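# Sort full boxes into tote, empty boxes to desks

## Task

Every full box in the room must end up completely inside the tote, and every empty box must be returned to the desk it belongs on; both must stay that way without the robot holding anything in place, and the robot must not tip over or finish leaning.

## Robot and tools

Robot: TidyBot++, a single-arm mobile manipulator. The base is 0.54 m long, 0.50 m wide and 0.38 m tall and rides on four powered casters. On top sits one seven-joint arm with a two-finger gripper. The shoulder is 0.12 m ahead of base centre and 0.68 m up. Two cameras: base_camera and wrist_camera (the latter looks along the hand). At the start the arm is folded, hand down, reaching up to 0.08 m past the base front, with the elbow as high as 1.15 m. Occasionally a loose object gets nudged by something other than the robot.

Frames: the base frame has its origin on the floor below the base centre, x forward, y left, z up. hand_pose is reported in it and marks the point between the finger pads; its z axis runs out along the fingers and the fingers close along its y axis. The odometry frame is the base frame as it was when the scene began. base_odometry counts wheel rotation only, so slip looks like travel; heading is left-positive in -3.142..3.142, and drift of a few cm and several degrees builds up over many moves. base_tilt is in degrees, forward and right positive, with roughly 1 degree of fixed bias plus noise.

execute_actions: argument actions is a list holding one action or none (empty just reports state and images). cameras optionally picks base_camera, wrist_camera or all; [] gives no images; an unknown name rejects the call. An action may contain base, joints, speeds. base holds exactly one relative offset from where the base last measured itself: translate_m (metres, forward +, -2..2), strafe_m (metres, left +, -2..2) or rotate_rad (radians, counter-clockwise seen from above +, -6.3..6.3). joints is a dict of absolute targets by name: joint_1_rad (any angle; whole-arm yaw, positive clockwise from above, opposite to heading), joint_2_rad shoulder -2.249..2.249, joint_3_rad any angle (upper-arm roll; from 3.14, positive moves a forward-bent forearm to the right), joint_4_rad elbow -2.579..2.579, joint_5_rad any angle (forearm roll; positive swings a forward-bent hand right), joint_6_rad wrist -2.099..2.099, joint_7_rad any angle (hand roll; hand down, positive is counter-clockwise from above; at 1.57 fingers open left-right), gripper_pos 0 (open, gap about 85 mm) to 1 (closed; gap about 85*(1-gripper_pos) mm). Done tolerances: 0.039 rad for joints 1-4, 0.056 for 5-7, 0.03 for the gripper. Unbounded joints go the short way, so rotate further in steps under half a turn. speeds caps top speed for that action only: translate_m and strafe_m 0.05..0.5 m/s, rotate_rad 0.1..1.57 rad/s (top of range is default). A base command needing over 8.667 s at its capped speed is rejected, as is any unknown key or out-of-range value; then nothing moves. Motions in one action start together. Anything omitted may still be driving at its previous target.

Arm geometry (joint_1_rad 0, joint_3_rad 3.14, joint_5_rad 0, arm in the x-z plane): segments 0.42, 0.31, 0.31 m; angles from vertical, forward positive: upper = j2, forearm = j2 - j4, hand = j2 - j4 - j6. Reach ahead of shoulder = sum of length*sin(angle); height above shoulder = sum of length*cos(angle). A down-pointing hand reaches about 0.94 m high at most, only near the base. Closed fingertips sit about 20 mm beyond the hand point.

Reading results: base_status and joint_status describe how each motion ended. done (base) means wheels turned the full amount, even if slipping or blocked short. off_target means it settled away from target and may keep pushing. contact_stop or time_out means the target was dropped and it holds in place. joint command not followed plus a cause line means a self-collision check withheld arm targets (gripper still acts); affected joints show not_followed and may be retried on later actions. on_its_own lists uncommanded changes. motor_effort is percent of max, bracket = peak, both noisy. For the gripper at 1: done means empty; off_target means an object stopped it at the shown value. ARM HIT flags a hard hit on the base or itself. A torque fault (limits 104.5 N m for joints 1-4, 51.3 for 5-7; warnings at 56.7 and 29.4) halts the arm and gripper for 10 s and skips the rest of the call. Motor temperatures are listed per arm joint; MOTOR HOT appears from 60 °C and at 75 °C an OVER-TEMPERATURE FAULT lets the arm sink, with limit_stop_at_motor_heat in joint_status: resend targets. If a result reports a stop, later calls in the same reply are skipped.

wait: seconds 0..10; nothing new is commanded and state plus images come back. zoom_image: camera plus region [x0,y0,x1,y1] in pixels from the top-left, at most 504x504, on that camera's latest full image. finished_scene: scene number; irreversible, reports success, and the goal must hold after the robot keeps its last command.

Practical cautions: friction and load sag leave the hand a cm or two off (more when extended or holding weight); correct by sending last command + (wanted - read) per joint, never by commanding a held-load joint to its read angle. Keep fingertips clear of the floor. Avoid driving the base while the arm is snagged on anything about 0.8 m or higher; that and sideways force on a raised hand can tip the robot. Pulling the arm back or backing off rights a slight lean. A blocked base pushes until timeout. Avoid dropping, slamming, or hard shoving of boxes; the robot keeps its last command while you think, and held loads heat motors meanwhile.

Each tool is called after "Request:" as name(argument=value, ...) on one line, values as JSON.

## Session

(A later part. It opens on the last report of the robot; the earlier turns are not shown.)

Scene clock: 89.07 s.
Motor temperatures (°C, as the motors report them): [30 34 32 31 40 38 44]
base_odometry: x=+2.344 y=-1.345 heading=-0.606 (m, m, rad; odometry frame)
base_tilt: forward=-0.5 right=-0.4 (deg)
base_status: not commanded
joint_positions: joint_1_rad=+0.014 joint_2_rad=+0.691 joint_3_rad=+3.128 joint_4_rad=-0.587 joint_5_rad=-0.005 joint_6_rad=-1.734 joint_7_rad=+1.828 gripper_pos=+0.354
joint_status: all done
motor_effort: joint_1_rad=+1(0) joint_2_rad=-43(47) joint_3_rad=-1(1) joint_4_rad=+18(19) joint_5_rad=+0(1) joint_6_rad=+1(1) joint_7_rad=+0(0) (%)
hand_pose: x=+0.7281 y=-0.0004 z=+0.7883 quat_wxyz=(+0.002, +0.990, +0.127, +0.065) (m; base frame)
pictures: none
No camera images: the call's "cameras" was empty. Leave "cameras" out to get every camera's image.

Request:
execute_actions(actions=[{"base":{"strafe_m":0.898},"joints":{"joint_1_rad":-0.045,"joint_2_rad":0.47,"joint_4_rad":-0.9,"joint_6_rad":-1.2,"joint_7_rad":2.655}}])

Scene clock: 97.07 s.
Motor temperatures (°C, as the motors report them): [30 34 32 31 40 38 44]
base_odometry: x=+2.855 y=-0.606 heading=-0.605 (m, m, rad; odometry frame)
base_tilt: forward=-0.6 right=-0.5 (deg)
base_status: done
joint_positions: joint_1_rad=-0.047 joint_2_rad=+0.500 joint_3_rad=+3.128 joint_4_rad=-0.892 joint_5_rad=-0.005 joint_6_rad=-1.244 joint_7_rad=+2.631 gripper_pos=+0.354
joint_status: all done
motor_effort: joint_1_rad=+0(4) joint_2_rad=-41(44) joint_3_rad=+0(3) joint_4_rad=+22(22) joint_5_rad=-1(2) joint_6_rad=+6(6) joint_7_rad=+0(1) (%)
hand_pose: x=+0.7793 y=+0.0411 z=+0.8349 quat_wxyz=(+0.115, +0.821, +0.513, +0.222) (m; base frame)
pictures: base_camera, wrist_camera
Images, in order (width x height): base_camera 644x364, wrist_camera 644x476.

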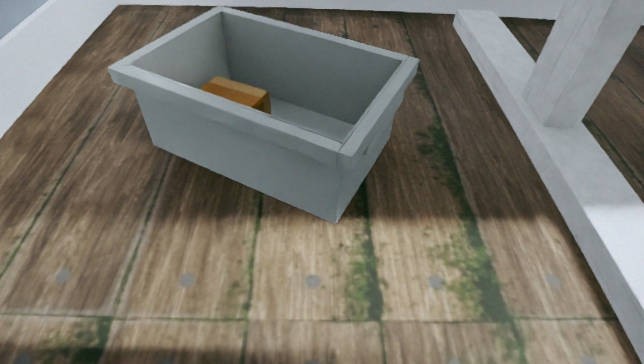

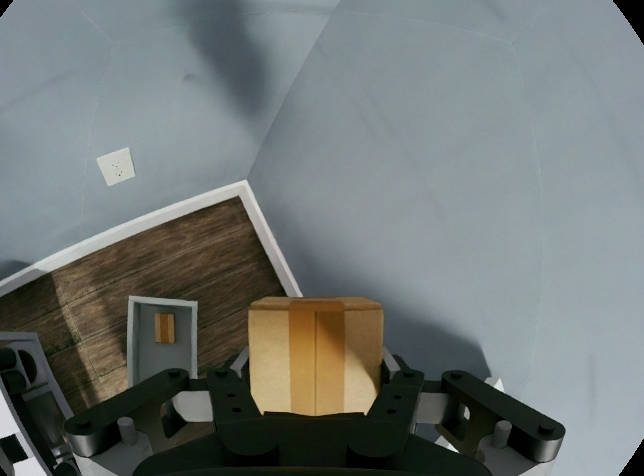

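Request:
execute_actions(actions=[{"joints":{"joint_1_rad":-0.02,"joint_2_rad":1.24,"joint_4_rad":-1.59,"joint_6_rad":-0.272}}])

Scene clock: 99.93 s.
Motor temperatures (°C, as the motors report them): [30 34 32 31 40 38 44]
base_odometry: x=+2.855 y=-0.606 heading=-0.605 (m, m, rad; odometry frame)
base_tilt: forward=-0.5 right=-0.5 (deg)
base_status: not commanded
joint_positions: joint_1_rad=-0.034 joint_2_rad=+1.255 joint_3_rad=+3.128 joint_4_rad=-1.570 joint_5_rad=-0.005 joint_6_rad=-0.306 joint_7_rad=+2.631 gripper_pos=+0.354
joint_status: all done
motor_effort: joint_1_rad=+1(0) joint_2_rad=-42(52) joint_3_rad=-2(1) joint_4_rad=+5(22) joint_5_rad=+0(1) joint_6_rad=+0(6) joint_7_rad=+0(0) (%)
hand_pose: x=+0.6194 y=+0.0273 z=+0.2028 quat_wxyz=(-0.004, +0.854, +0.520, +0.008) (m; base frame)
pictures: base_camera, wrist_camera
Images, in order (width x height): base_camera 644x364, wrist_camera 644x476.

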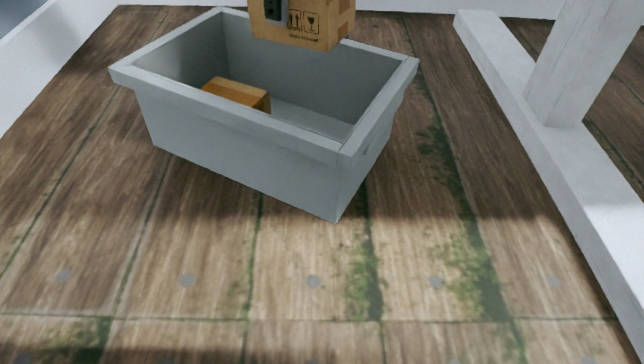

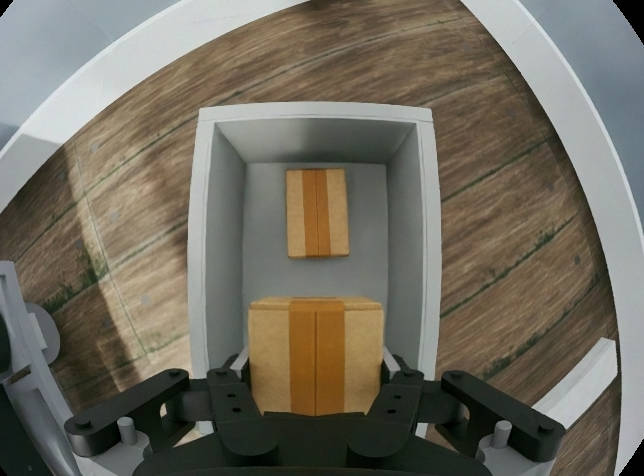

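Request:
execute_actions(actions=[{"joints":{"joint_2_rad":1.552,"joint_4_rad":-1.275}}])

Scene clock: 104.63 s.
Motor temperatures (°C, as the motors report them): [30 34 32 31 40 38 44]
base_odometry: x=+2.855 y=-0.606 heading=-0.605 (m, m, rad; odometry frame)
base_tilt: forward=-0.5 right=-0.4 (deg)
base_status: not commanded
joint_positions: joint_1_rad=-0.034 joint_2_rad=+1.572 joint_3_rad=+3.128 joint_4_rad=-1.302 joint_5_rad=-0.005 joint_6_rad=-0.305 joint_7_rad=+2.631 gripper_pos=+0.354
joint_status: all done
motor_effort: joint_1_rad=+0(1) joint_2_rad=-43(46) joint_3_rad=-1(1) joint_4_rad=+4(6) joint_5_rad=+0(0) joint_6_rad=-1(1) joint_7_rad=+0(0) (%)
hand_pose: x=+0.6105 y=+0.0271 z=+0.0671 quat_wxyz=(-0.016, +0.855, +0.518, -0.013) (m; base frame)
pictures: base_camera, wrist_camera
Images, in order (width x height): base_camera 644x364, wrist_camera 644x476.

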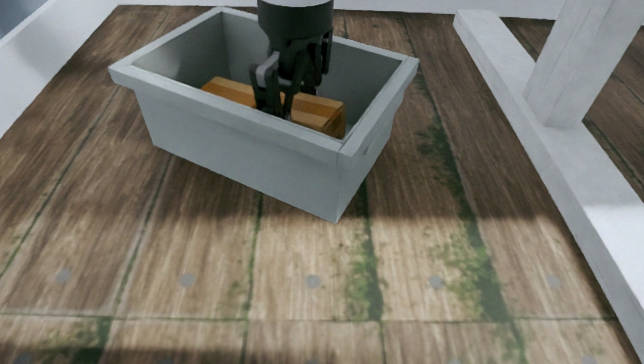

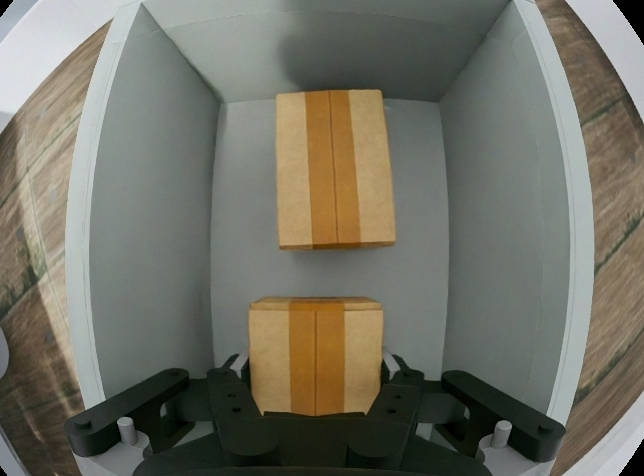

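Request:
execute_actions(actions=[{"joints":{"joint_2_rad":1.599,"joint_4_rad":-1.215}}], cameras=["wrist_camera"])

Scene clock: 105.87 s.
Motor temperatures (°C, as the motors report them): [30 34 32 31 40 38 44]
base_odometry: x=+2.855 y=-0.606 heading=-0.605 (m, m, rad; odometry frame)
base_tilt: forward=-0.5 right=-0.4 (deg)
base_status: not commanded
joint_positions: joint_1_rad=-0.034 joint_2_rad=+1.610 joint_3_rad=+3.128 joint_4_rad=-1.237 joint_5_rad=-0.005 joint_6_rad=-0.304 joint_7_rad=+2.631 gripper_pos=+0.354
joint_status: all done
motor_effort: joint_1_rad=+1(0) joint_2_rad=-44(44) joint_3_rad=+0(1) joint_4_rad=+5(6) joint_5_rad=-1(0) joint_6_rad=-1(1) joint_7_rad=+0(0) (%)
hand_pose: x=+0.6276 y=+0.0276 z=+0.0538 quat_wxyz=(-0.009, +0.855, +0.518, +0.000) (m; base frame)
pictures: wrist_camera
Images, in order (width x height): wrist_camera 644x476.

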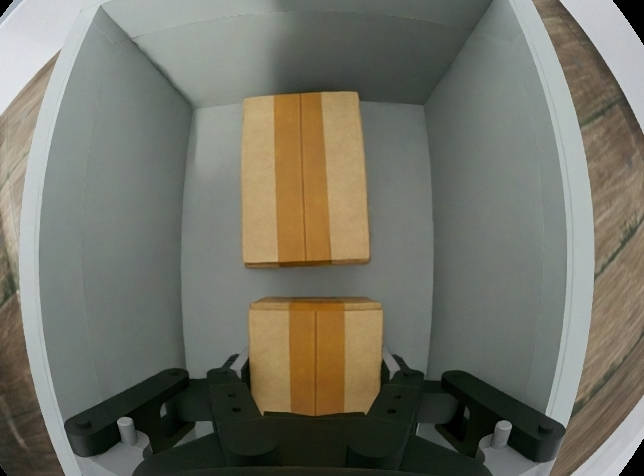

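Request:
execute_actions(actions=[{"joints":{"joint_2_rad":1.613}}], cameras=["wrist_camera"])

Scene clock: 107.20 s.
Motor temperatures (°C, as the motors report them): [30 35 32 31 40 38 44]
base_odometry: x=+2.855 y=-0.606 heading=-0.605 (m, m, rad; odometry frame)
base_tilt: forward=-0.5 right=-0.4 (deg)
base_status: not commanded
joint_positions: joint_1_rad=-0.034 joint_2_rad=+1.623 joint_3_rad=+3.128 joint_4_rad=-1.237 joint_5_rad=-0.005 joint_6_rad=-0.304 joint_7_rad=+2.631 gripper_pos=+0.354
joint_status: all done
motor_effort: joint_1_rad=+0(1) joint_2_rad=-44(44) joint_3_rad=-2(1) joint_4_rad=+5(5) joint_5_rad=-1(0) joint_6_rad=-1(1) joint_7_rad=+0(0) (%)
hand_pose: x=+0.6188 y=+0.0273 z=+0.0467 quat_wxyz=(-0.012, +0.855, +0.518, -0.006) (m; base frame)
pictures: wrist_camera
Images, in order (width x height): wrist_camera 644x476.

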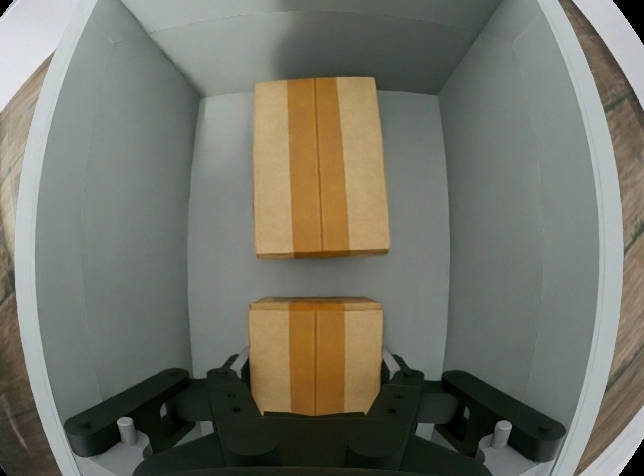

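Request:
execute_actions(actions=[{"joints":{"joint_2_rad":1.627,"joint_4_rad":-1.205}}], cameras=["wrist_camera"])

Scene clock: 110.03 s.
Motor temperatures (°C, as the motors report them): [30 35 32 31 40 38 44]
base_odometry: x=+2.855 y=-0.606 heading=-0.605 (m, m, rad; odometry frame)
base_tilt: forward=-0.5 right=-0.5 (deg)
base_status: not commanded
joint_positions: joint_1_rad=-0.030 joint_2_rad=+1.628 joint_3_rad=+3.127 joint_4_rad=-1.220 joint_5_rad=-0.005 joint_6_rad=-0.304 joint_7_rad=+2.631 gripper_pos=+0.354
joint_status: all done
motor_effort: joint_1_rad=+0(2) joint_2_rad=-41(44) joint_3_rad=-1(1) joint_4_rad=+5(8) joint_5_rad=-1(1) joint_6_rad=+0(4) joint_7_rad=+1(0) (%)
hand_pose: x=+0.6261 y=+0.0260 z=+0.0457 quat_wxyz=(-0.010, +0.856, +0.516, -0.001) (m; base frame)
pictures: wrist_camera
Images, in order (width x height): wrist_camera 644x476.

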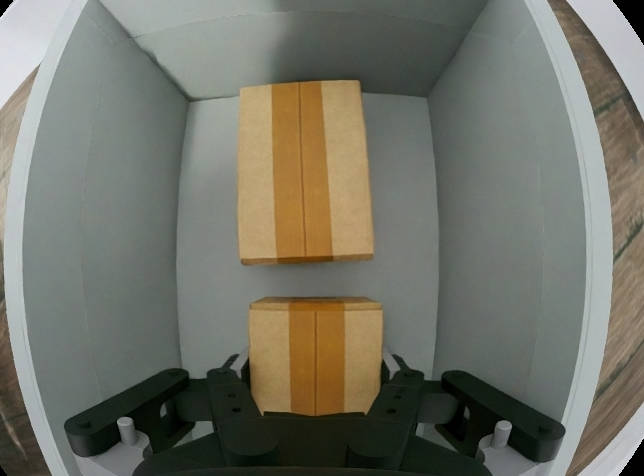

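Contact. Release.

Request:
execute_actions(actions=[{"joints":{"gripper_pos":0.18}}], cameras=["wrist_camera"])

Scene clock: 111.33 s.
Motor temperatures (°C, as the motors report them): [30 35 32 31 40 38 44]
base_odometry: x=+2.855 y=-0.606 heading=-0.605 (m, m, rad; odometry frame)
base_tilt: forward=-0.5 right=-0.5 (deg)
base_status: not commanded
joint_positions: joint_1_rad=-0.030 joint_2_rad=+1.629 joint_3_rad=+3.127 joint_4_rad=-1.220 joint_5_rad=-0.005 joint_6_rad=-0.304 joint_7_rad=+2.631 gripper_pos=+0.180
joint_status: all done
motor_effort: joint_1_rad=+1(1) joint_2_rad=-40(43) joint_3_rad=-1(1) joint_4_rad=+4(6) joint_5_rad=-1(1) joint_6_rad=+0(1) joint_7_rad=+0(1) (%)
hand_pose: x=+0.6260 y=+0.0260 z=+0.0456 quat_wxyz=(-0.010, +0.857, +0.516, -0.001) (m; base frame)
pictures: wrist_camera
Images, in order (width x height): wrist_camera 644x476.

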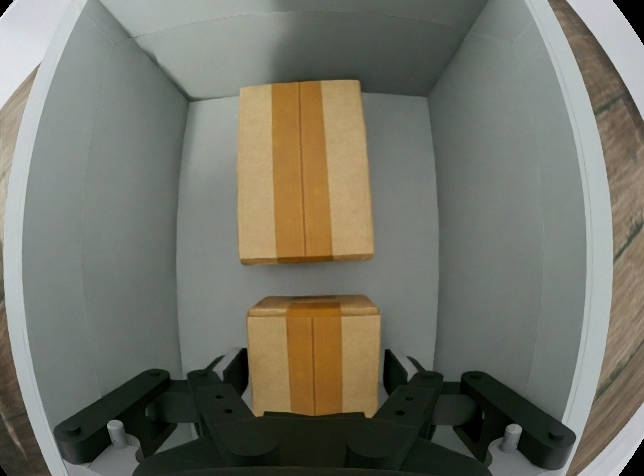

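Request:
execute_actions(actions=[{"joints":{"joint_4_rad":-1.246}}], cameras=[])

Request:
execute_actions(actions=[{"joints":{"joint_2_rad":1.33,"joint_4_rad":-1.53}}])

Scene clock: 113.53 s.
Motor temperatures (°C, as the motors report them): [30 35 32 31 40 38 44]
base_odometry: x=+2.855 y=-0.606 heading=-0.605 (m, m, rad; odometry frame)
base_tilt: forward=-0.5 right=-0.4 (deg)
base_status: not commanded
joint_positions: joint_1_rad=-0.030 joint_2_rad=+1.629 joint_3_rad=+3.127 joint_4_rad=-1.232 joint_5_rad=-0.005 joint_6_rad=-0.304 joint_7_rad=+2.631 gripper_pos=+0.180
joint_status: all done
motor_effort: joint_1_rad=+0(1) joint_2_rad=-39(40) joint_3_rad=-1(2) joint_4_rad=+3(5) joint_5_rad=+0(1) joint_6_rad=-1(1) joint_7_rad=+1(0) (%)
hand_pose: x=+0.6185 y=+0.0258 z=+0.0445 quat_wxyz=(-0.013, +0.856, +0.516, -0.006) (m; base frame)
pictures: none
No camera images: the call's "cameras" was empty. Leave "cameras" out to get every camera's image.

Scene clock: 115.10 s.
Motor temperatures (°C, as the motors report them): [30 35 32 31 40 38 44]
base_odometry: x=+2.855 y=-0.606 heading=-0.605 (m, m, rad; odometry frame)
base_tilt: forward=-0.5 right=-0.4 (deg)
base_status: not commanded
joint_positions: joint_1_rad=-0.030 joint_2_rad=+1.329 joint_3_rad=+3.127 joint_4_rad=-1.505 joint_5_rad=-0.005 joint_6_rad=-0.303 joint_7_rad=+2.631 gripper_pos=+0.180
joint_status: all done
motor_effort: joint_1_rad=+1(0) joint_2_rad=-40(41) joint_3_rad=+0(2) joint_4_rad=+5(5) joint_5_rad=-1(1) joint_6_rad=+0(2) joint_7_rad=+0(0) (%)
hand_pose: x=+0.6239 y=+0.0261 z=+0.1720 quat_wxyz=(-0.006, +0.855, +0.518, +0.006) (m; base frame)
pictures: base_camera, wrist_camera
Images, in order (width x height): base_camera 644x364, wrist_camera 644x476.

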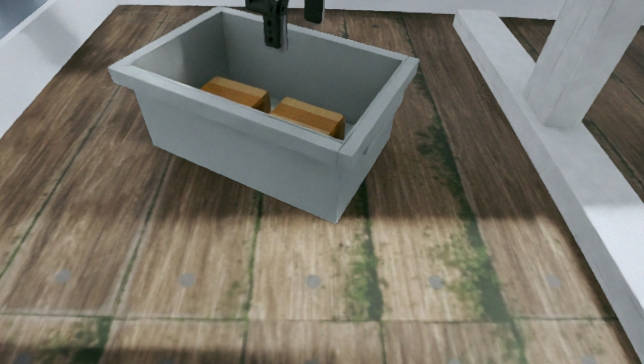

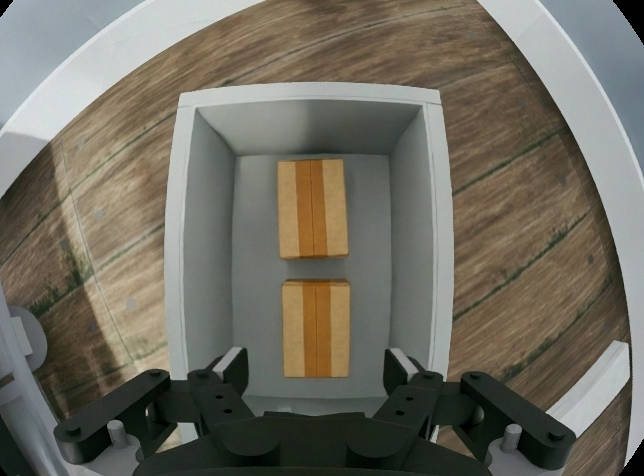

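Request:
execute_actions(actions=[{"joints":{"joint_2_rad":0.5,"joint_4_rad":-0.87,"joint_6_rad":-1.2,"joint_7_rad":1.7,"gripper_pos":0.0}}], cameras=[])

Request:
execute_actions(actions=[{"base":{"strafe_m":-1.35},"joints":{"joint_1_rad":0.012,"joint_2_rad":0.56,"joint_4_rad":-0.615,"joint_6_rad":-1.835,"joint_7_rad":1.55}}])

Scene clock: 121.13 s.
Motor temperatures (°C, as the motors report them): [30 35 32 31 40 38 44]
base_odometry: x=+2.855 y=-0.606 heading=-0.605 (m, m, rad; odometry frame)
base_tilt: forward=-0.5 right=-0.5 (deg)
base_status: not commanded
joint_positions: joint_1_rad=-0.030 joint_2_rad=+0.498 joint_3_rad=+3.127 joint_4_rad=-0.890 joint_5_rad=-0.005 joint_6_rad=-1.165 joint_7_rad=+1.728 gripper_pos=+0.000
joint_status: all done
motor_effort: joint_1_rad=+0(0) joint_2_rad=-36(48) joint_3_rad=-1(1) joint_4_rad=+19(19) joint_5_rad=+0(0) joint_6_rad=+4(5) joint_7_rad=+0(0) (%)
hand_pose: x=+0.8011 y=+0.0308 z=+0.8496 quat_wxyz=(+0.011, +0.952, +0.094, +0.290) (m; base frame)
pictures: none
No camera images: the call's "cameras" was empty. Leave "cameras" out to get every camera's image.

Scene clock: 125.37 s.
Motor temperatures (°C, as the motors report them): [30 35 32 31 40 38 44]
base_odometry: x=+2.087 y=-1.717 heading=-0.605 (m, m, rad; odometry frame)
base_tilt: forward=-0.5 right=-0.4 (deg)
base_status: done
joint_positions: joint_1_rad=+0.013 joint_2_rad=+0.549 joint_3_rad=+3.126 joint_4_rad=-0.638 joint_5_rad=-0.005 joint_6_rad=-1.805 joint_7_rad=+1.579 gripper_pos=+0.000
joint_status: all done
motor_effort: joint_1_rad=-1(6) joint_2_rad=-34(36) joint_3_rad=-1(2) joint_4_rad=+15(18) joint_5_rad=-1(0) joint_6_rad=+1(3) joint_7_rad=+0(1) (%)
hand_pose: x=+0.6763 y=+0.0013 z=+0.8506 quat_wxyz=(-0.006, +0.997, +0.004, +0.075) (m; base frame)
pictures: base_camera, wrist_camera
Images, in order (width x height): base_camera 644x364, wrist_camera 644x476.

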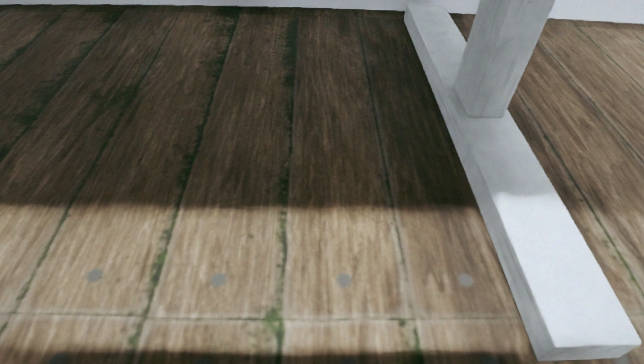

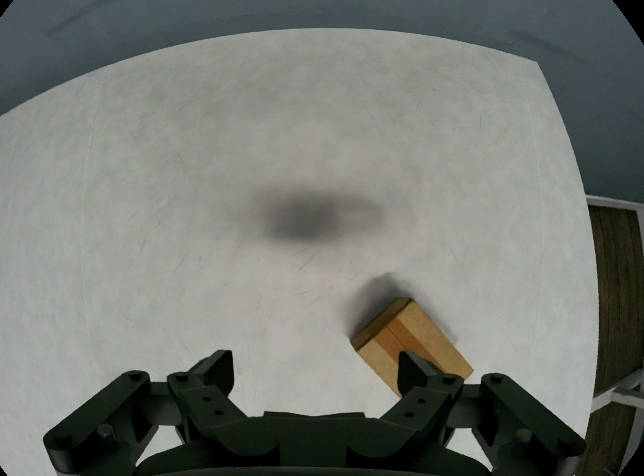

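Request:
zoom_image(camera="wrist_camera", region=[320, 260, 520, 420])

Region (320, 260, 520, 420) of wrist_camera's 644x476 image, scaled by 2.520; it fills the top 403 rows of this view, and the rest is white.

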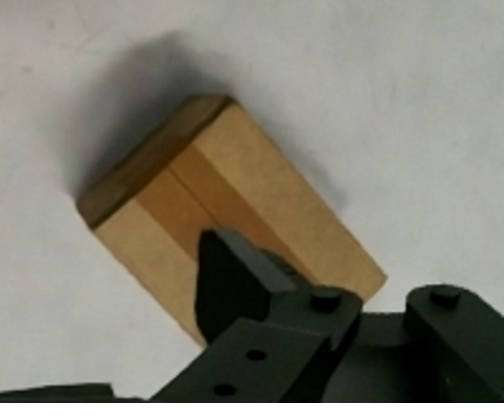

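Request:
execute_actions(actions=[{"joints":{"joint_1_rad":0.164,"joint_2_rad":0.505,"joint_4_rad":-0.836,"joint_6_rad":-1.68,"joint_7_rad":2.468}}], cameras=["wrist_camera"])

Scene clock: 132.43 s.
Motor temperatures (°C, as the motors report them): [30 35 32 31 40 38 44]
base_odometry: x=+2.087 y=-1.717 heading=-0.605 (m, m, rad; odometry frame)
base_tilt: forward=-0.5 right=-0.5 (deg)
base_status: not commanded
joint_positions: joint_1_rad=+0.159 joint_2_rad=+0.518 joint_3_rad=+3.126 joint_4_rad=-0.814 joint_5_rad=-0.005 joint_6_rad=-1.716 joint_7_rad=+2.451 gripper_pos=+0.000
joint_status: all done
motor_effort: joint_1_rad=+1(1) joint_2_rad=-34(35) joint_3_rad=+0(1) joint_4_rad=+16(16) joint_5_rad=-1(1) joint_6_rad=+1(1) joint_7_rad=+0(0) (%)
hand_pose: x=+0.6563 y=-0.0768 z=+0.8121 quat_wxyz=(+0.018, +0.932, +0.359, +0.044) (m; base frame)
pictures: wrist_camera
Images, in order (width x height): wrist_camera 644x476.

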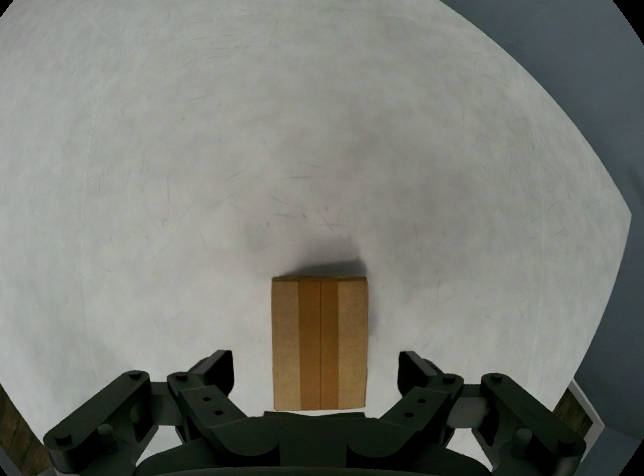

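Request:
execute_actions(actions=[{"joints":{"joint_2_rad":0.61}}], cameras=["wrist_camera"])

Scene clock: 134.53 s.
Motor temperatures (°C, as the motors report them): [30 35 32 31 40 38 44]
base_odometry: x=+2.087 y=-1.717 heading=-0.605 (m, m, rad; odometry frame)
base_tilt: forward=-0.5 right=-0.4 (deg)
base_status: not commanded
joint_positions: joint_1_rad=+0.159 joint_2_rad=+0.614 joint_3_rad=+3.126 joint_4_rad=-0.818 joint_5_rad=-0.005 joint_6_rad=-1.716 joint_7_rad=+2.451 gripper_pos=+0.000
joint_status: all done
motor_effort: joint_1_rad=+0(1) joint_2_rad=-37(41) joint_3_rad=+0(1) joint_4_rad=+16(17) joint_5_rad=-1(1) joint_6_rad=+0(1) joint_7_rad=+0(0) (%)
hand_pose: x=+0.6652 y=-0.0782 z=+0.7581 quat_wxyz=(-0.007, +0.933, +0.359, +0.001) (m; base frame)
pictures: wrist_camera
Images, in order (width x height): wrist_camera 644x476.

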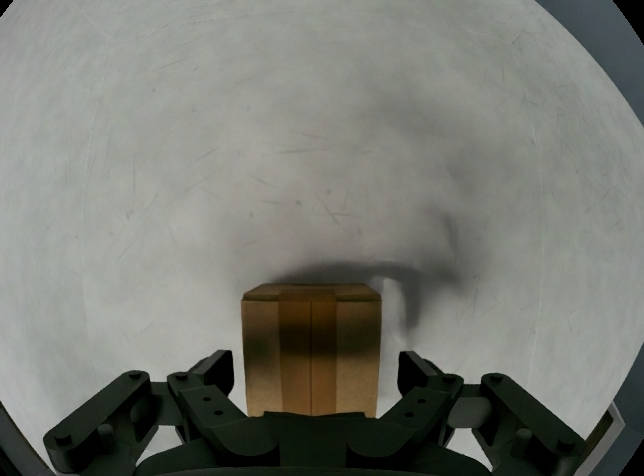

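Request:
execute_actions(actions=[{"joints":{"gripper_pos":1.0}}], cameras=[])

Request:
execute_actions(actions=[{"joints":{"joint_2_rad":0.54}}], cameras=["wrist_camera"])

Scene clock: 136.23 s.
Motor temperatures (°C, as the motors report them): [30 35 32 31 40 38 44]
base_odometry: x=+2.087 y=-1.717 heading=-0.605 (m, m, rad; odometry frame)
base_tilt: forward=-0.5 right=-0.4 (deg)
base_status: not commanded
joint_positions: joint_1_rad=+0.159 joint_2_rad=+0.612 joint_3_rad=+3.126 joint_4_rad=-0.819 joint_5_rad=-0.005 joint_6_rad=-1.715 joint_7_rad=+2.451 gripper_pos=+0.355
joint_status: gripper_pos off_target (ended at +0.355, target +1.000)
motor_effort: joint_1_rad=+1(1) joint_2_rad=-36(39) joint_3_rad=-1(1) joint_4_rad=+15(17) joint_5_rad=-1(1) joint_6_rad=-1(1) joint_7_rad=+0(0) (%)
hand_pose: x=+0.6651 y=-0.0782 z=+0.7588 quat_wxyz=(-0.007, +0.933, +0.359, +0.002) (m; base frame)
pictures: none
No camera images: the call's "cameras" was empty. Leave "cameras" out to get every camera's image.

Scene clock: 137.20 s.
Motor temperatures (°C, as the motors report them): [30 35 32 31 40 38 44]
base_odometry: x=+2.087 y=-1.717 heading=-0.605 (m, m, rad; odometry frame)
base_tilt: forward=-0.5 right=-0.5 (deg)
base_status: not commanded
joint_positions: joint_1_rad=+0.159 joint_2_rad=+0.550 joint_3_rad=+3.126 joint_4_rad=-0.825 joint_5_rad=-0.005 joint_6_rad=-1.715 joint_7_rad=+2.451 gripper_pos=+0.355
joint_status: all done
motor_effort: joint_1_rad=+0(0) joint_2_rad=-37(41) joint_3_rad=+0(1) joint_4_rad=+17(18) joint_5_rad=-1(1) joint_6_rad=+0(0) joint_7_rad=+0(0) (%)
hand_pose: x=+0.6580 y=-0.0771 z=+0.7908 quat_wxyz=(+0.007, +0.933, +0.359, +0.026) (m; base frame)
pictures: wrist_camera
Images, in order (width x height): wrist_camera 644x476.

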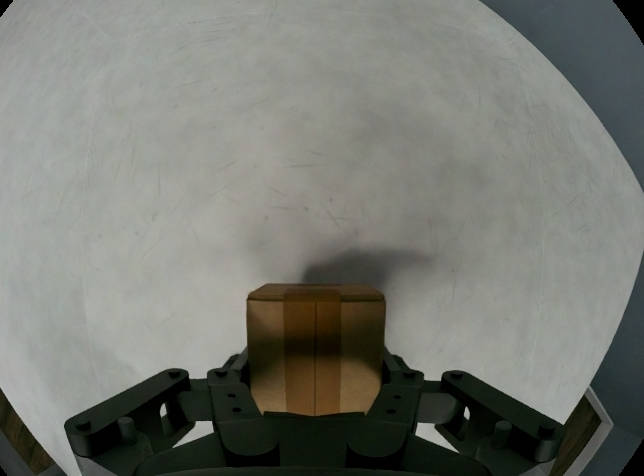

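Request:
wait(seconds=0.2)

Request:
wait(seconds=0.2)

Request:
wait(seconds=0.2)

Request:
wait(seconds=0.2)

Scene clock: 138.33 s.
Motor temperatures (°C, as the motors report them): [30 35 32 31 40 38 44]
base_odometry: x=+2.087 y=-1.717 heading=-0.605 (m, m, rad; odometry frame)
base_tilt: forward=-0.6 right=-0.4 (deg)
base_status: not commanded
joint_positions: joint_1_rad=+0.159 joint_2_rad=+0.550 joint_3_rad=+3.126 joint_4_rad=-0.825 joint_5_rad=-0.005 joint_6_rad=-1.715 joint_7_rad=+2.451 gripper_pos=+0.355
joint_status: all done
motor_effort: joint_1_rad=+0(0) joint_2_rad=-36(41) joint_3_rad=-1(1) joint_4_rad=+17(18) joint_5_rad=-1(1) joint_6_rad=+0(0) joint_7_rad=+0(0) (%)
hand_pose: x=+0.6580 y=-0.0771 z=+0.7908 quat_wxyz=(+0.007, +0.933, +0.359, +0.026) (m; base frame)
wait: 0.20 s; at rest from the start
pictures: base_camera, wrist_camera
Images, in order (width x height): base_camera 644x364, wrist_camera 644x476.

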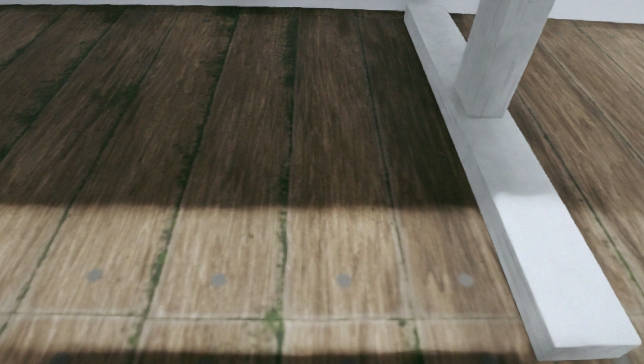

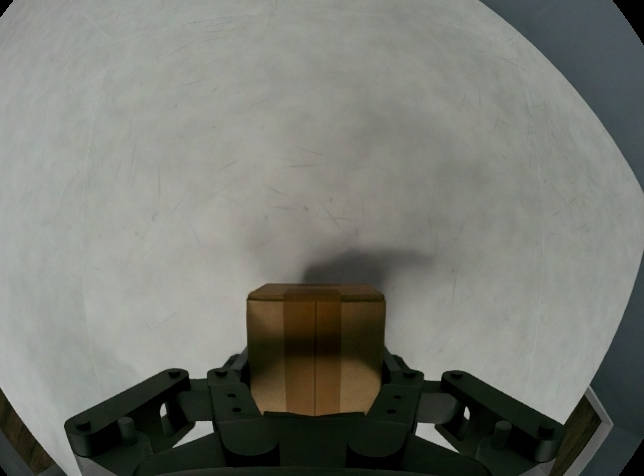

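Scene clock: 138.53 s.
Motor temperatures (°C, as the motors report them): [30 35 32 31 40 38 44]
base_odometry: x=+2.087 y=-1.717 heading=-0.605 (m, m, rad; odometry frame)
base_tilt: forward=-0.5 right=-0.4 (deg)
base_status: not commanded
joint_positions: joint_1_rad=+0.159 joint_2_rad=+0.550 joint_3_rad=+3.126 joint_4_rad=-0.825 joint_5_rad=-0.005 joint_6_rad=-1.715 joint_7_rad=+2.451 gripper_pos=+0.355
joint_status: all done
motor_effort: joint_1_rad=+0(0) joint_2_rad=-37(41) joint_3_rad=-1(1) joint_4_rad=+17(18) joint_5_rad=-1(1) joint_6_rad=+0(0) joint_7_rad=+0(0) (%)
hand_pose: x=+0.6580 y=-0.0771 z=+0.7908 quat_wxyz=(+0.007, +0.933, +0.359, +0.026) (m; base frame)
wait: 0.20 s; no rest
pictures: base_camera, wrist_camera
Images, in order (width x height): base_camera 644x364, wrist_camera 644x476.

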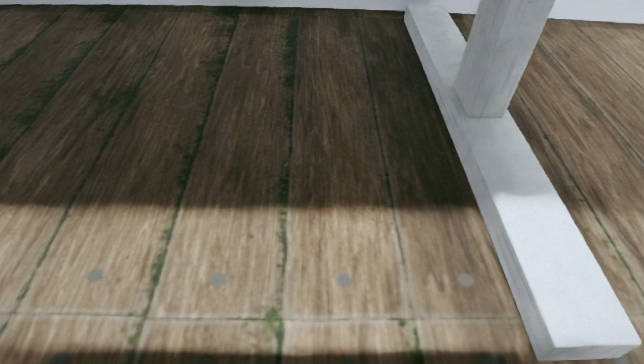

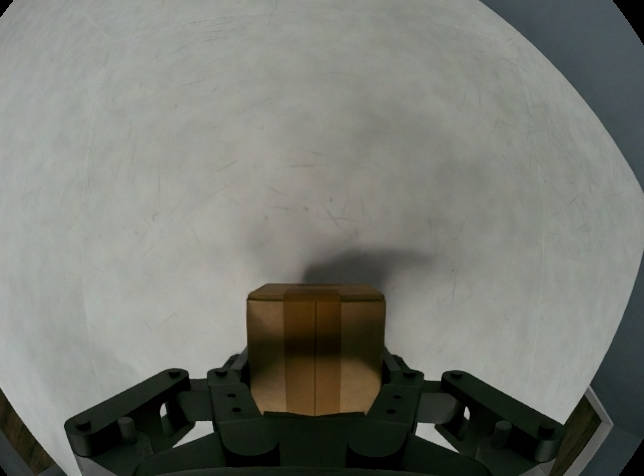

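Scene clock: 138.73 s.
Motor temperatures (°C, as the motors report them): [30 35 32 31 40 38 44]
base_odometry: x=+2.087 y=-1.717 heading=-0.605 (m, m, rad; odometry frame)
base_tilt: forward=-0.5 right=-0.4 (deg)
base_status: not commanded
joint_positions: joint_1_rad=+0.159 joint_2_rad=+0.550 joint_3_rad=+3.126 joint_4_rad=-0.825 joint_5_rad=-0.005 joint_6_rad=-1.715 joint_7_rad=+2.451 gripper_pos=+0.355
joint_status: all done
motor_effort: joint_1_rad=+0(0) joint_2_rad=-37(41) joint_3_rad=+0(1) joint_4_rad=+17(18) joint_5_rad=-1(1) joint_6_rad=+0(0) joint_7_rad=+0(0) (%)
hand_pose: x=+0.6580 y=-0.0771 z=+0.7908 quat_wxyz=(+0.007, +0.933, +0.359, +0.026) (m; base frame)
wait: 0.20 s; no rest
pictures: base_camera, wrist_camera
Images, in order (width x height): base_camera 644x364, wrist_camera 644x476.

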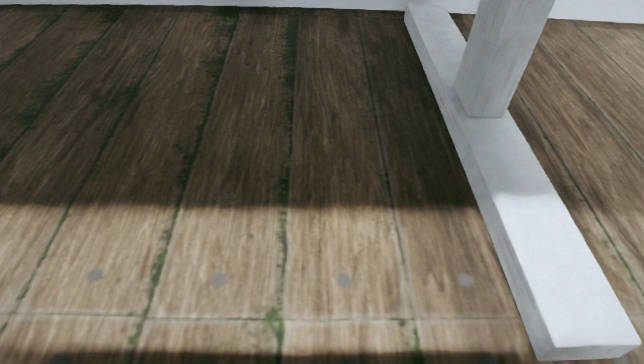

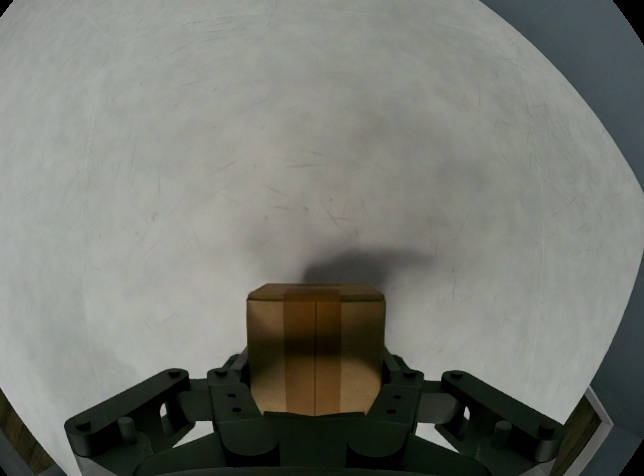

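Scene clock: 138.93 s.
Motor temperatures (°C, as the motors report them): [30 35 32 31 40 38 44]
base_odometry: x=+2.087 y=-1.717 heading=-0.605 (m, m, rad; odometry frame)
base_tilt: forward=-0.5 right=-0.4 (deg)
base_status: not commanded
joint_positions: joint_1_rad=+0.159 joint_2_rad=+0.550 joint_3_rad=+3.126 joint_4_rad=-0.825 joint_5_rad=-0.005 joint_6_rad=-1.715 joint_7_rad=+2.451 gripper_pos=+0.355
joint_status: all done
motor_effort: joint_1_rad=+0(0) joint_2_rad=-37(41) joint_3_rad=+0(1) joint_4_rad=+17(18) joint_5_rad=-1(1) joint_6_rad=+0(0) joint_7_rad=+0(0) (%)
hand_pose: x=+0.6580 y=-0.0771 z=+0.7908 quat_wxyz=(+0.007, +0.933, +0.359, +0.026) (m; base frame)
wait: 0.20 s; no rest
pictures: base_camera, wrist_camera
Images, in order (width x height): base_camera 644x364, wrist_camera 644x476.

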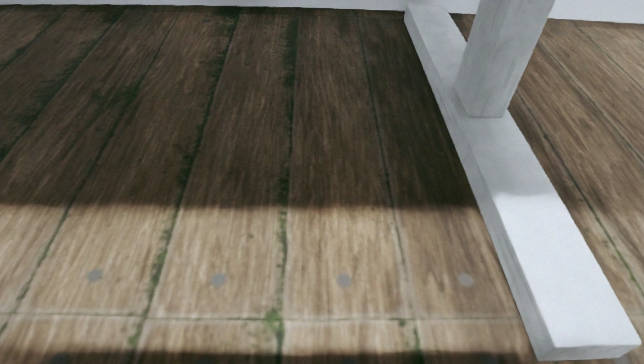

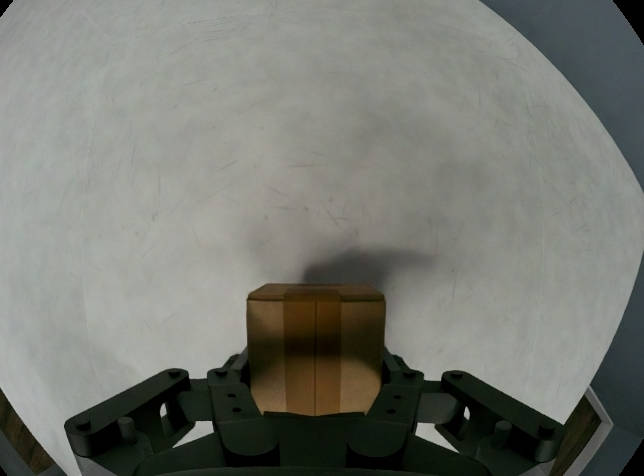

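Request:
execute_actions(actions=[{"base":{"strafe_m":1.35},"joints":{"joint_1_rad":-0.205,"joint_2_rad":0.485,"joint_4_rad":-0.9,"joint_6_rad":-1.125,"joint_7_rad":2.46}}])

Scene clock: 146.23 s.
Motor temperatures (°C, as the motors report them): [30 35 32 31 40 38 44]
base_odometry: x=+2.854 y=-0.606 heading=-0.604 (m, m, rad; odometry frame)
base_tilt: forward=-0.5 right=-0.4 (deg)
base_status: done
joint_positions: joint_1_rad=-0.207 joint_2_rad=+0.505 joint_3_rad=+3.120 joint_4_rad=-0.884 joint_5_rad=-0.005 joint_6_rad=-1.165 joint_7_rad=+2.451 gripper_pos=+0.355
joint_status: all done
motor_effort: joint_1_rad=+0(4) joint_2_rad=-38(40) joint_3_rad=-1(4) joint_4_rad=+20(21) joint_5_rad=-1(2) joint_6_rad=+6(5) joint_7_rad=+0(0) (%)
hand_pose: x=+0.7865 y=+0.1543 z=+0.8481 quat_wxyz=(+0.086, +0.815, +0.501, +0.277) (m; base frame)
pictures: base_camera, wrist_camera
Images, in order (width x height): base_camera 644x364, wrist_camera 644x476.

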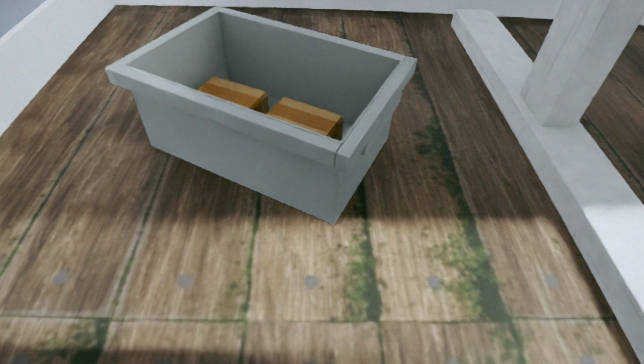

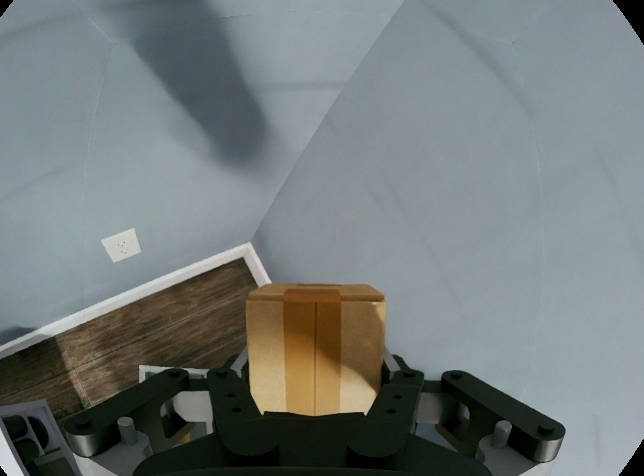

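Request:
execute_actions(actions=[], cameras=[])

Scene clock: 146.90 s.
Motor temperatures (°C, as the motors report them): [30 35 32 31 40 38 44]
base_odometry: x=+2.854 y=-0.606 heading=-0.604 (m, m, rad; odometry frame)
base_tilt: forward=-0.5 right=-0.4 (deg)
base_status: done
joint_positions: joint_1_rad=-0.207 joint_2_rad=+0.505 joint_3_rad=+3.120 joint_4_rad=-0.884 joint_5_rad=-0.005 joint_6_rad=-1.165 joint_7_rad=+2.451 gripper_pos=+0.355
joint_status: all done
motor_effort: joint_1_rad=+0(4) joint_2_rad=-39(40) joint_3_rad=-1(4) joint_4_rad=+20(21) joint_5_rad=-1(2) joint_6_rad=+6(5) joint_7_rad=+0(0) (%)
hand_pose: x=+0.7865 y=+0.1543 z=+0.8481 quat_wxyz=(+0.086, +0.815, +0.501, +0.277) (m; base frame)
pictures: none
No camera images: the call's "cameras" was empty. Leave "cameras" out to get every camera's image.

Request:
execute_actions(actions=[], cameras=[])

Scene clock: 147.30 s.
Motor temperatures (°C, as the motors report them): [30 35 32 31 40 38 44]
base_odometry: x=+2.854 y=-0.606 heading=-0.604 (m, m, rad; odometry frame)
base_tilt: forward=-0.5 right=-0.5 (deg)
base_status: done
joint_positions: joint_1_rad=-0.207 joint_2_rad=+0.505 joint_3_rad=+3.120 joint_4_rad=-0.884 joint_5_rad=-0.005 joint_6_rad=-1.165 joint_7_rad=+2.451 gripper_pos=+0.355
joint_status: all done
motor_effort: joint_1_rad=-1(4) joint_2_rad=-39(40) joint_3_rad=-1(4) joint_4_rad=+20(21) joint_5_rad=-1(2) joint_6_rad=+5(5) joint_7_rad=+0(0) (%)
hand_pose: x=+0.7865 y=+0.1543 z=+0.8481 quat_wxyz=(+0.086, +0.815, +0.501, +0.277) (m; base frame)
pictures: none
No camera images: the call's "cameras" was empty. Leave "cameras" out to get every camera's image.

Request:
execute_actions(actions=[{"joints":{"joint_1_rad":-0.17,"joint_2_rad":1.317,"joint_4_rad":-1.381,"joint_6_rad":-0.40}}])

Scene clock: 155.83 s.
Motor temperatures (°C, as the motors report them): [30 35 32 31 40 38 44]
base_odometry: x=+2.854 y=-0.606 heading=-0.604 (m, m, rad; odometry frame)
base_tilt: forward=-0.5 right=-0.5 (deg)
base_status: not commanded
joint_positions: joint_1_rad=-0.184 joint_2_rad=+1.324 joint_3_rad=+3.120 joint_4_rad=-1.360 joint_5_rad=-0.005 joint_6_rad=-0.435 joint_7_rad=+2.451 gripper_pos=+0.355
joint_status: all done
motor_effort: joint_1_rad=+1(0) joint_2_rad=-43(53) joint_3_rad=-1(2) joint_4_rad=+8(20) joint_5_rad=-1(1) joint_6_rad=+0(6) joint_7_rad=+0(0) (%)
hand_pose: x=+0.6602 y=+0.1161 z=+0.1916 quat_wxyz=(-0.007, +0.861, +0.508, +0.014) (m; base frame)
pictures: base_camera, wrist_camera
Images, in order (width x height): base_camera 644x364, wrist_camera 644x476.

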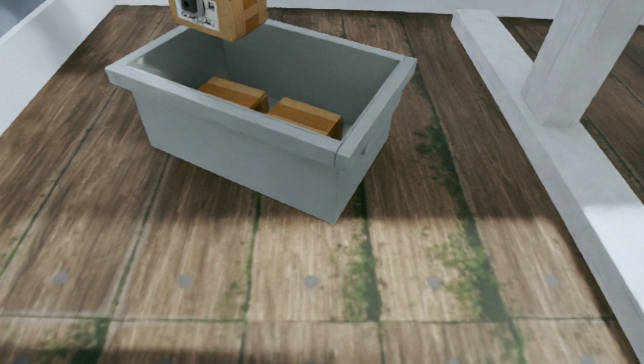

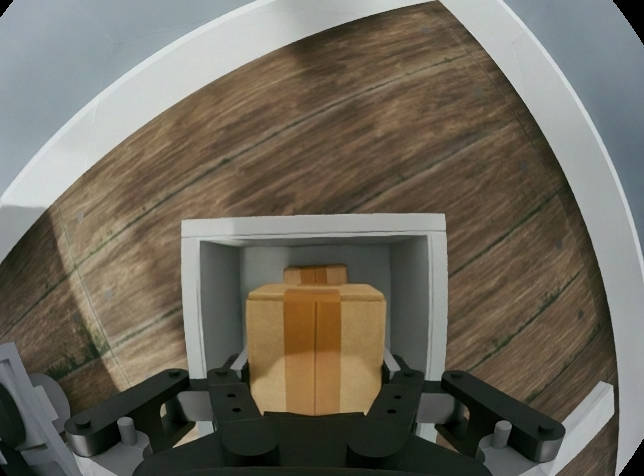

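Request:
execute_actions(actions=[{"joints":{"joint_2_rad":1.533,"joint_4_rad":-1.14}}])

Scene clock: 158.77 s.
Motor temperatures (°C, as the motors report them): [30 35 32 31 40 38 44]
base_odometry: x=+2.854 y=-0.606 heading=-0.604 (m, m, rad; odometry frame)
base_tilt: forward=-0.5 right=-0.5 (deg)
base_status: not commanded
joint_positions: joint_1_rad=-0.184 joint_2_rad=+1.546 joint_3_rad=+3.120 joint_4_rad=-1.167 joint_5_rad=-0.005 joint_6_rad=-0.434 joint_7_rad=+2.451 gripper_pos=+0.355
joint_status: all done
motor_effort: joint_1_rad=+0(1) joint_2_rad=-44(48) joint_3_rad=-2(2) joint_4_rad=+7(7) joint_5_rad=-1(0) joint_6_rad=+0(0) joint_7_rad=+0(1) (%)
hand_pose: x=+0.6565 y=+0.1152 z=+0.0954 quat_wxyz=(-0.012, +0.863, +0.506, +0.001) (m; base frame)
pictures: base_camera, wrist_camera
Images, in order (width x height): base_camera 644x364, wrist_camera 644x476.

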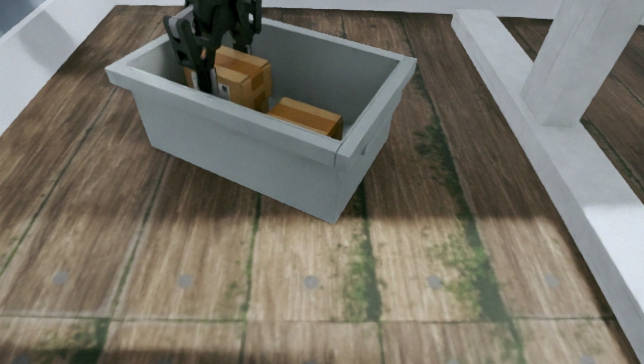

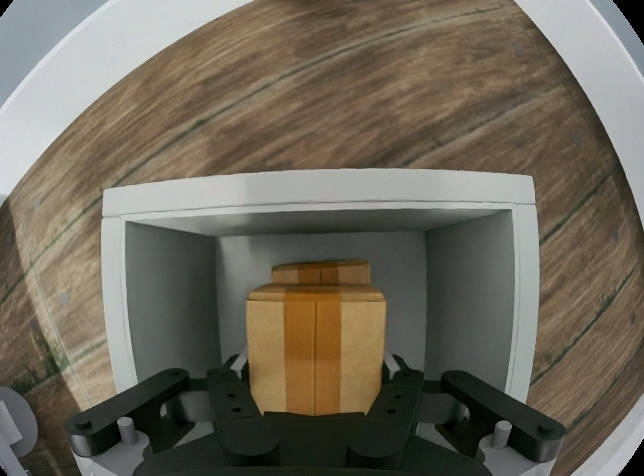

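Request:
execute_actions(actions=[{"joints":{"joint_2_rad":1.567,"joint_4_rad":-1.12}}], cameras=["wrist_camera"])

Scene clock: 160.13 s.
Motor temperatures (°C, as the motors report them): [30 35 32 31 40 38 44]
base_odometry: x=+2.854 y=-0.606 heading=-0.604 (m, m, rad; odometry frame)
base_tilt: forward=-0.5 right=-0.5 (deg)
base_status: not commanded
joint_positions: joint_1_rad=-0.184 joint_2_rad=+1.557 joint_3_rad=+3.120 joint_4_rad=-1.148 joint_5_rad=-0.005 joint_6_rad=-0.434 joint_7_rad=+2.451 gripper_pos=+0.355
joint_status: all done
motor_effort: joint_1_rad=+1(2) joint_2_rad=-41(44) joint_3_rad=-1(1) joint_4_rad=+7(9) joint_5_rad=-1(0) joint_6_rad=+1(4) joint_7_rad=+0(0) (%)
hand_pose: x=+0.6615 y=+0.1160 z=+0.0919 quat_wxyz=(-0.011, +0.863, +0.506, +0.005) (m; base frame)
pictures: wrist_camera
Images, in order (width x height): wrist_camera 644x476.

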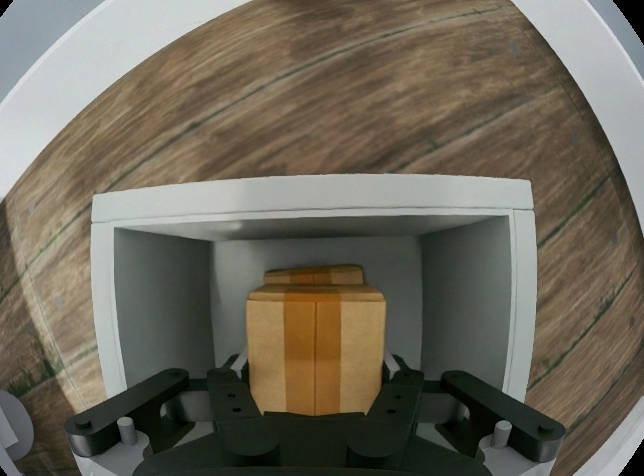

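Contact. Release while neutralising joint preload.

Request:
execute_actions(actions=[{"joints":{"gripper_pos":0.17,"joint_2_rad":1.557,"joint_4_rad":-1.162}}], cameras=["wrist_camera"])

Scene clock: 161.57 s.
Motor temperatures (°C, as the motors report them): [30 35 32 31 40 38 44]
base_odometry: x=+2.854 y=-0.606 heading=-0.604 (m, m, rad; odometry frame)
base_tilt: forward=-0.5 right=-0.5 (deg)
base_status: not commanded
joint_positions: joint_1_rad=-0.182 joint_2_rad=+1.556 joint_3_rad=+3.120 joint_4_rad=-1.150 joint_5_rad=-0.005 joint_6_rad=-0.434 joint_7_rad=+2.451 gripper_pos=+0.170
joint_status: all done
motor_effort: joint_1_rad=+0(1) joint_2_rad=-42(44) joint_3_rad=-1(1) joint_4_rad=+6(8) joint_5_rad=-1(1) joint_6_rad=+0(2) joint_7_rad=+0(1) (%)
hand_pose: x=+0.6605 y=+0.1149 z=+0.0918 quat_wxyz=(-0.011, +0.863, +0.505, +0.004) (m; base frame)
pictures: wrist_camera
Images, in order (width x height): wrist_camera 644x476.

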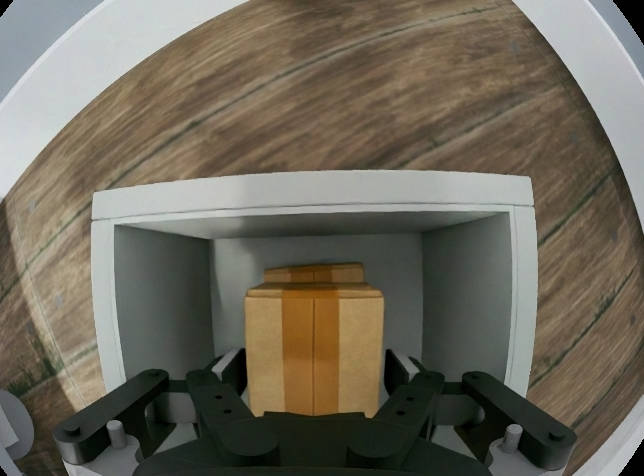

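Request:
execute_actions(actions=[{"joints":{"joint_2_rad":1.33,"joint_4_rad":-1.39}}])

Scene clock: 163.70 s.
Motor temperatures (°C, as the motors report them): [30 35 32 31 40 38 44]
base_odometry: x=+2.854 y=-0.606 heading=-0.604 (m, m, rad; odometry frame)
base_tilt: forward=-0.5 right=-0.5 (deg)
base_status: not commanded
joint_positions: joint_1_rad=-0.182 joint_2_rad=+1.327 joint_3_rad=+3.120 joint_4_rad=-1.365 joint_5_rad=-0.005 joint_6_rad=-0.434 joint_7_rad=+2.451 gripper_pos=+0.170
joint_status: all done
motor_effort: joint_1_rad=+1(0) joint_2_rad=-42(45) joint_3_rad=-1(2) joint_4_rad=+7(7) joint_5_rad=+0(1) joint_6_rad=+0(1) joint_7_rad=+0(0) (%)
hand_pose: x=+0.6567 y=+0.1144 z=+0.1894 quat_wxyz=(-0.008, +0.862, +0.507, +0.011) (m; base frame)
pictures: base_camera, wrist_camera
Images, in order (width x height): base_camera 644x364, wrist_camera 644x476.

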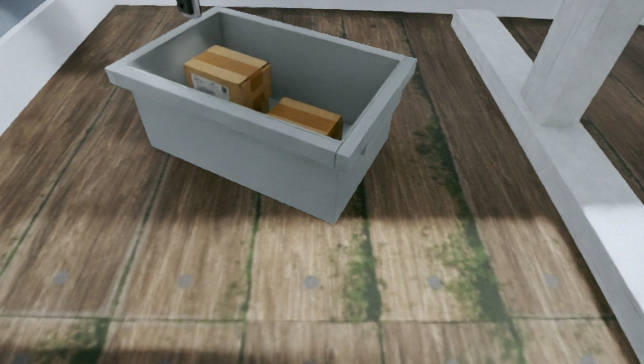

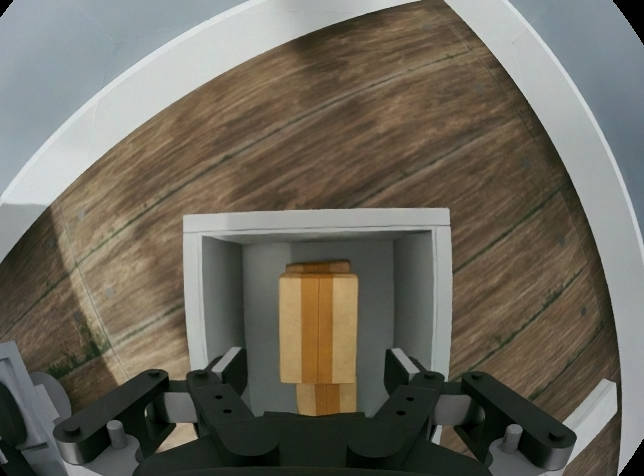

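Request:
finished_scene(scene=2)

The scene is finished: the task was done.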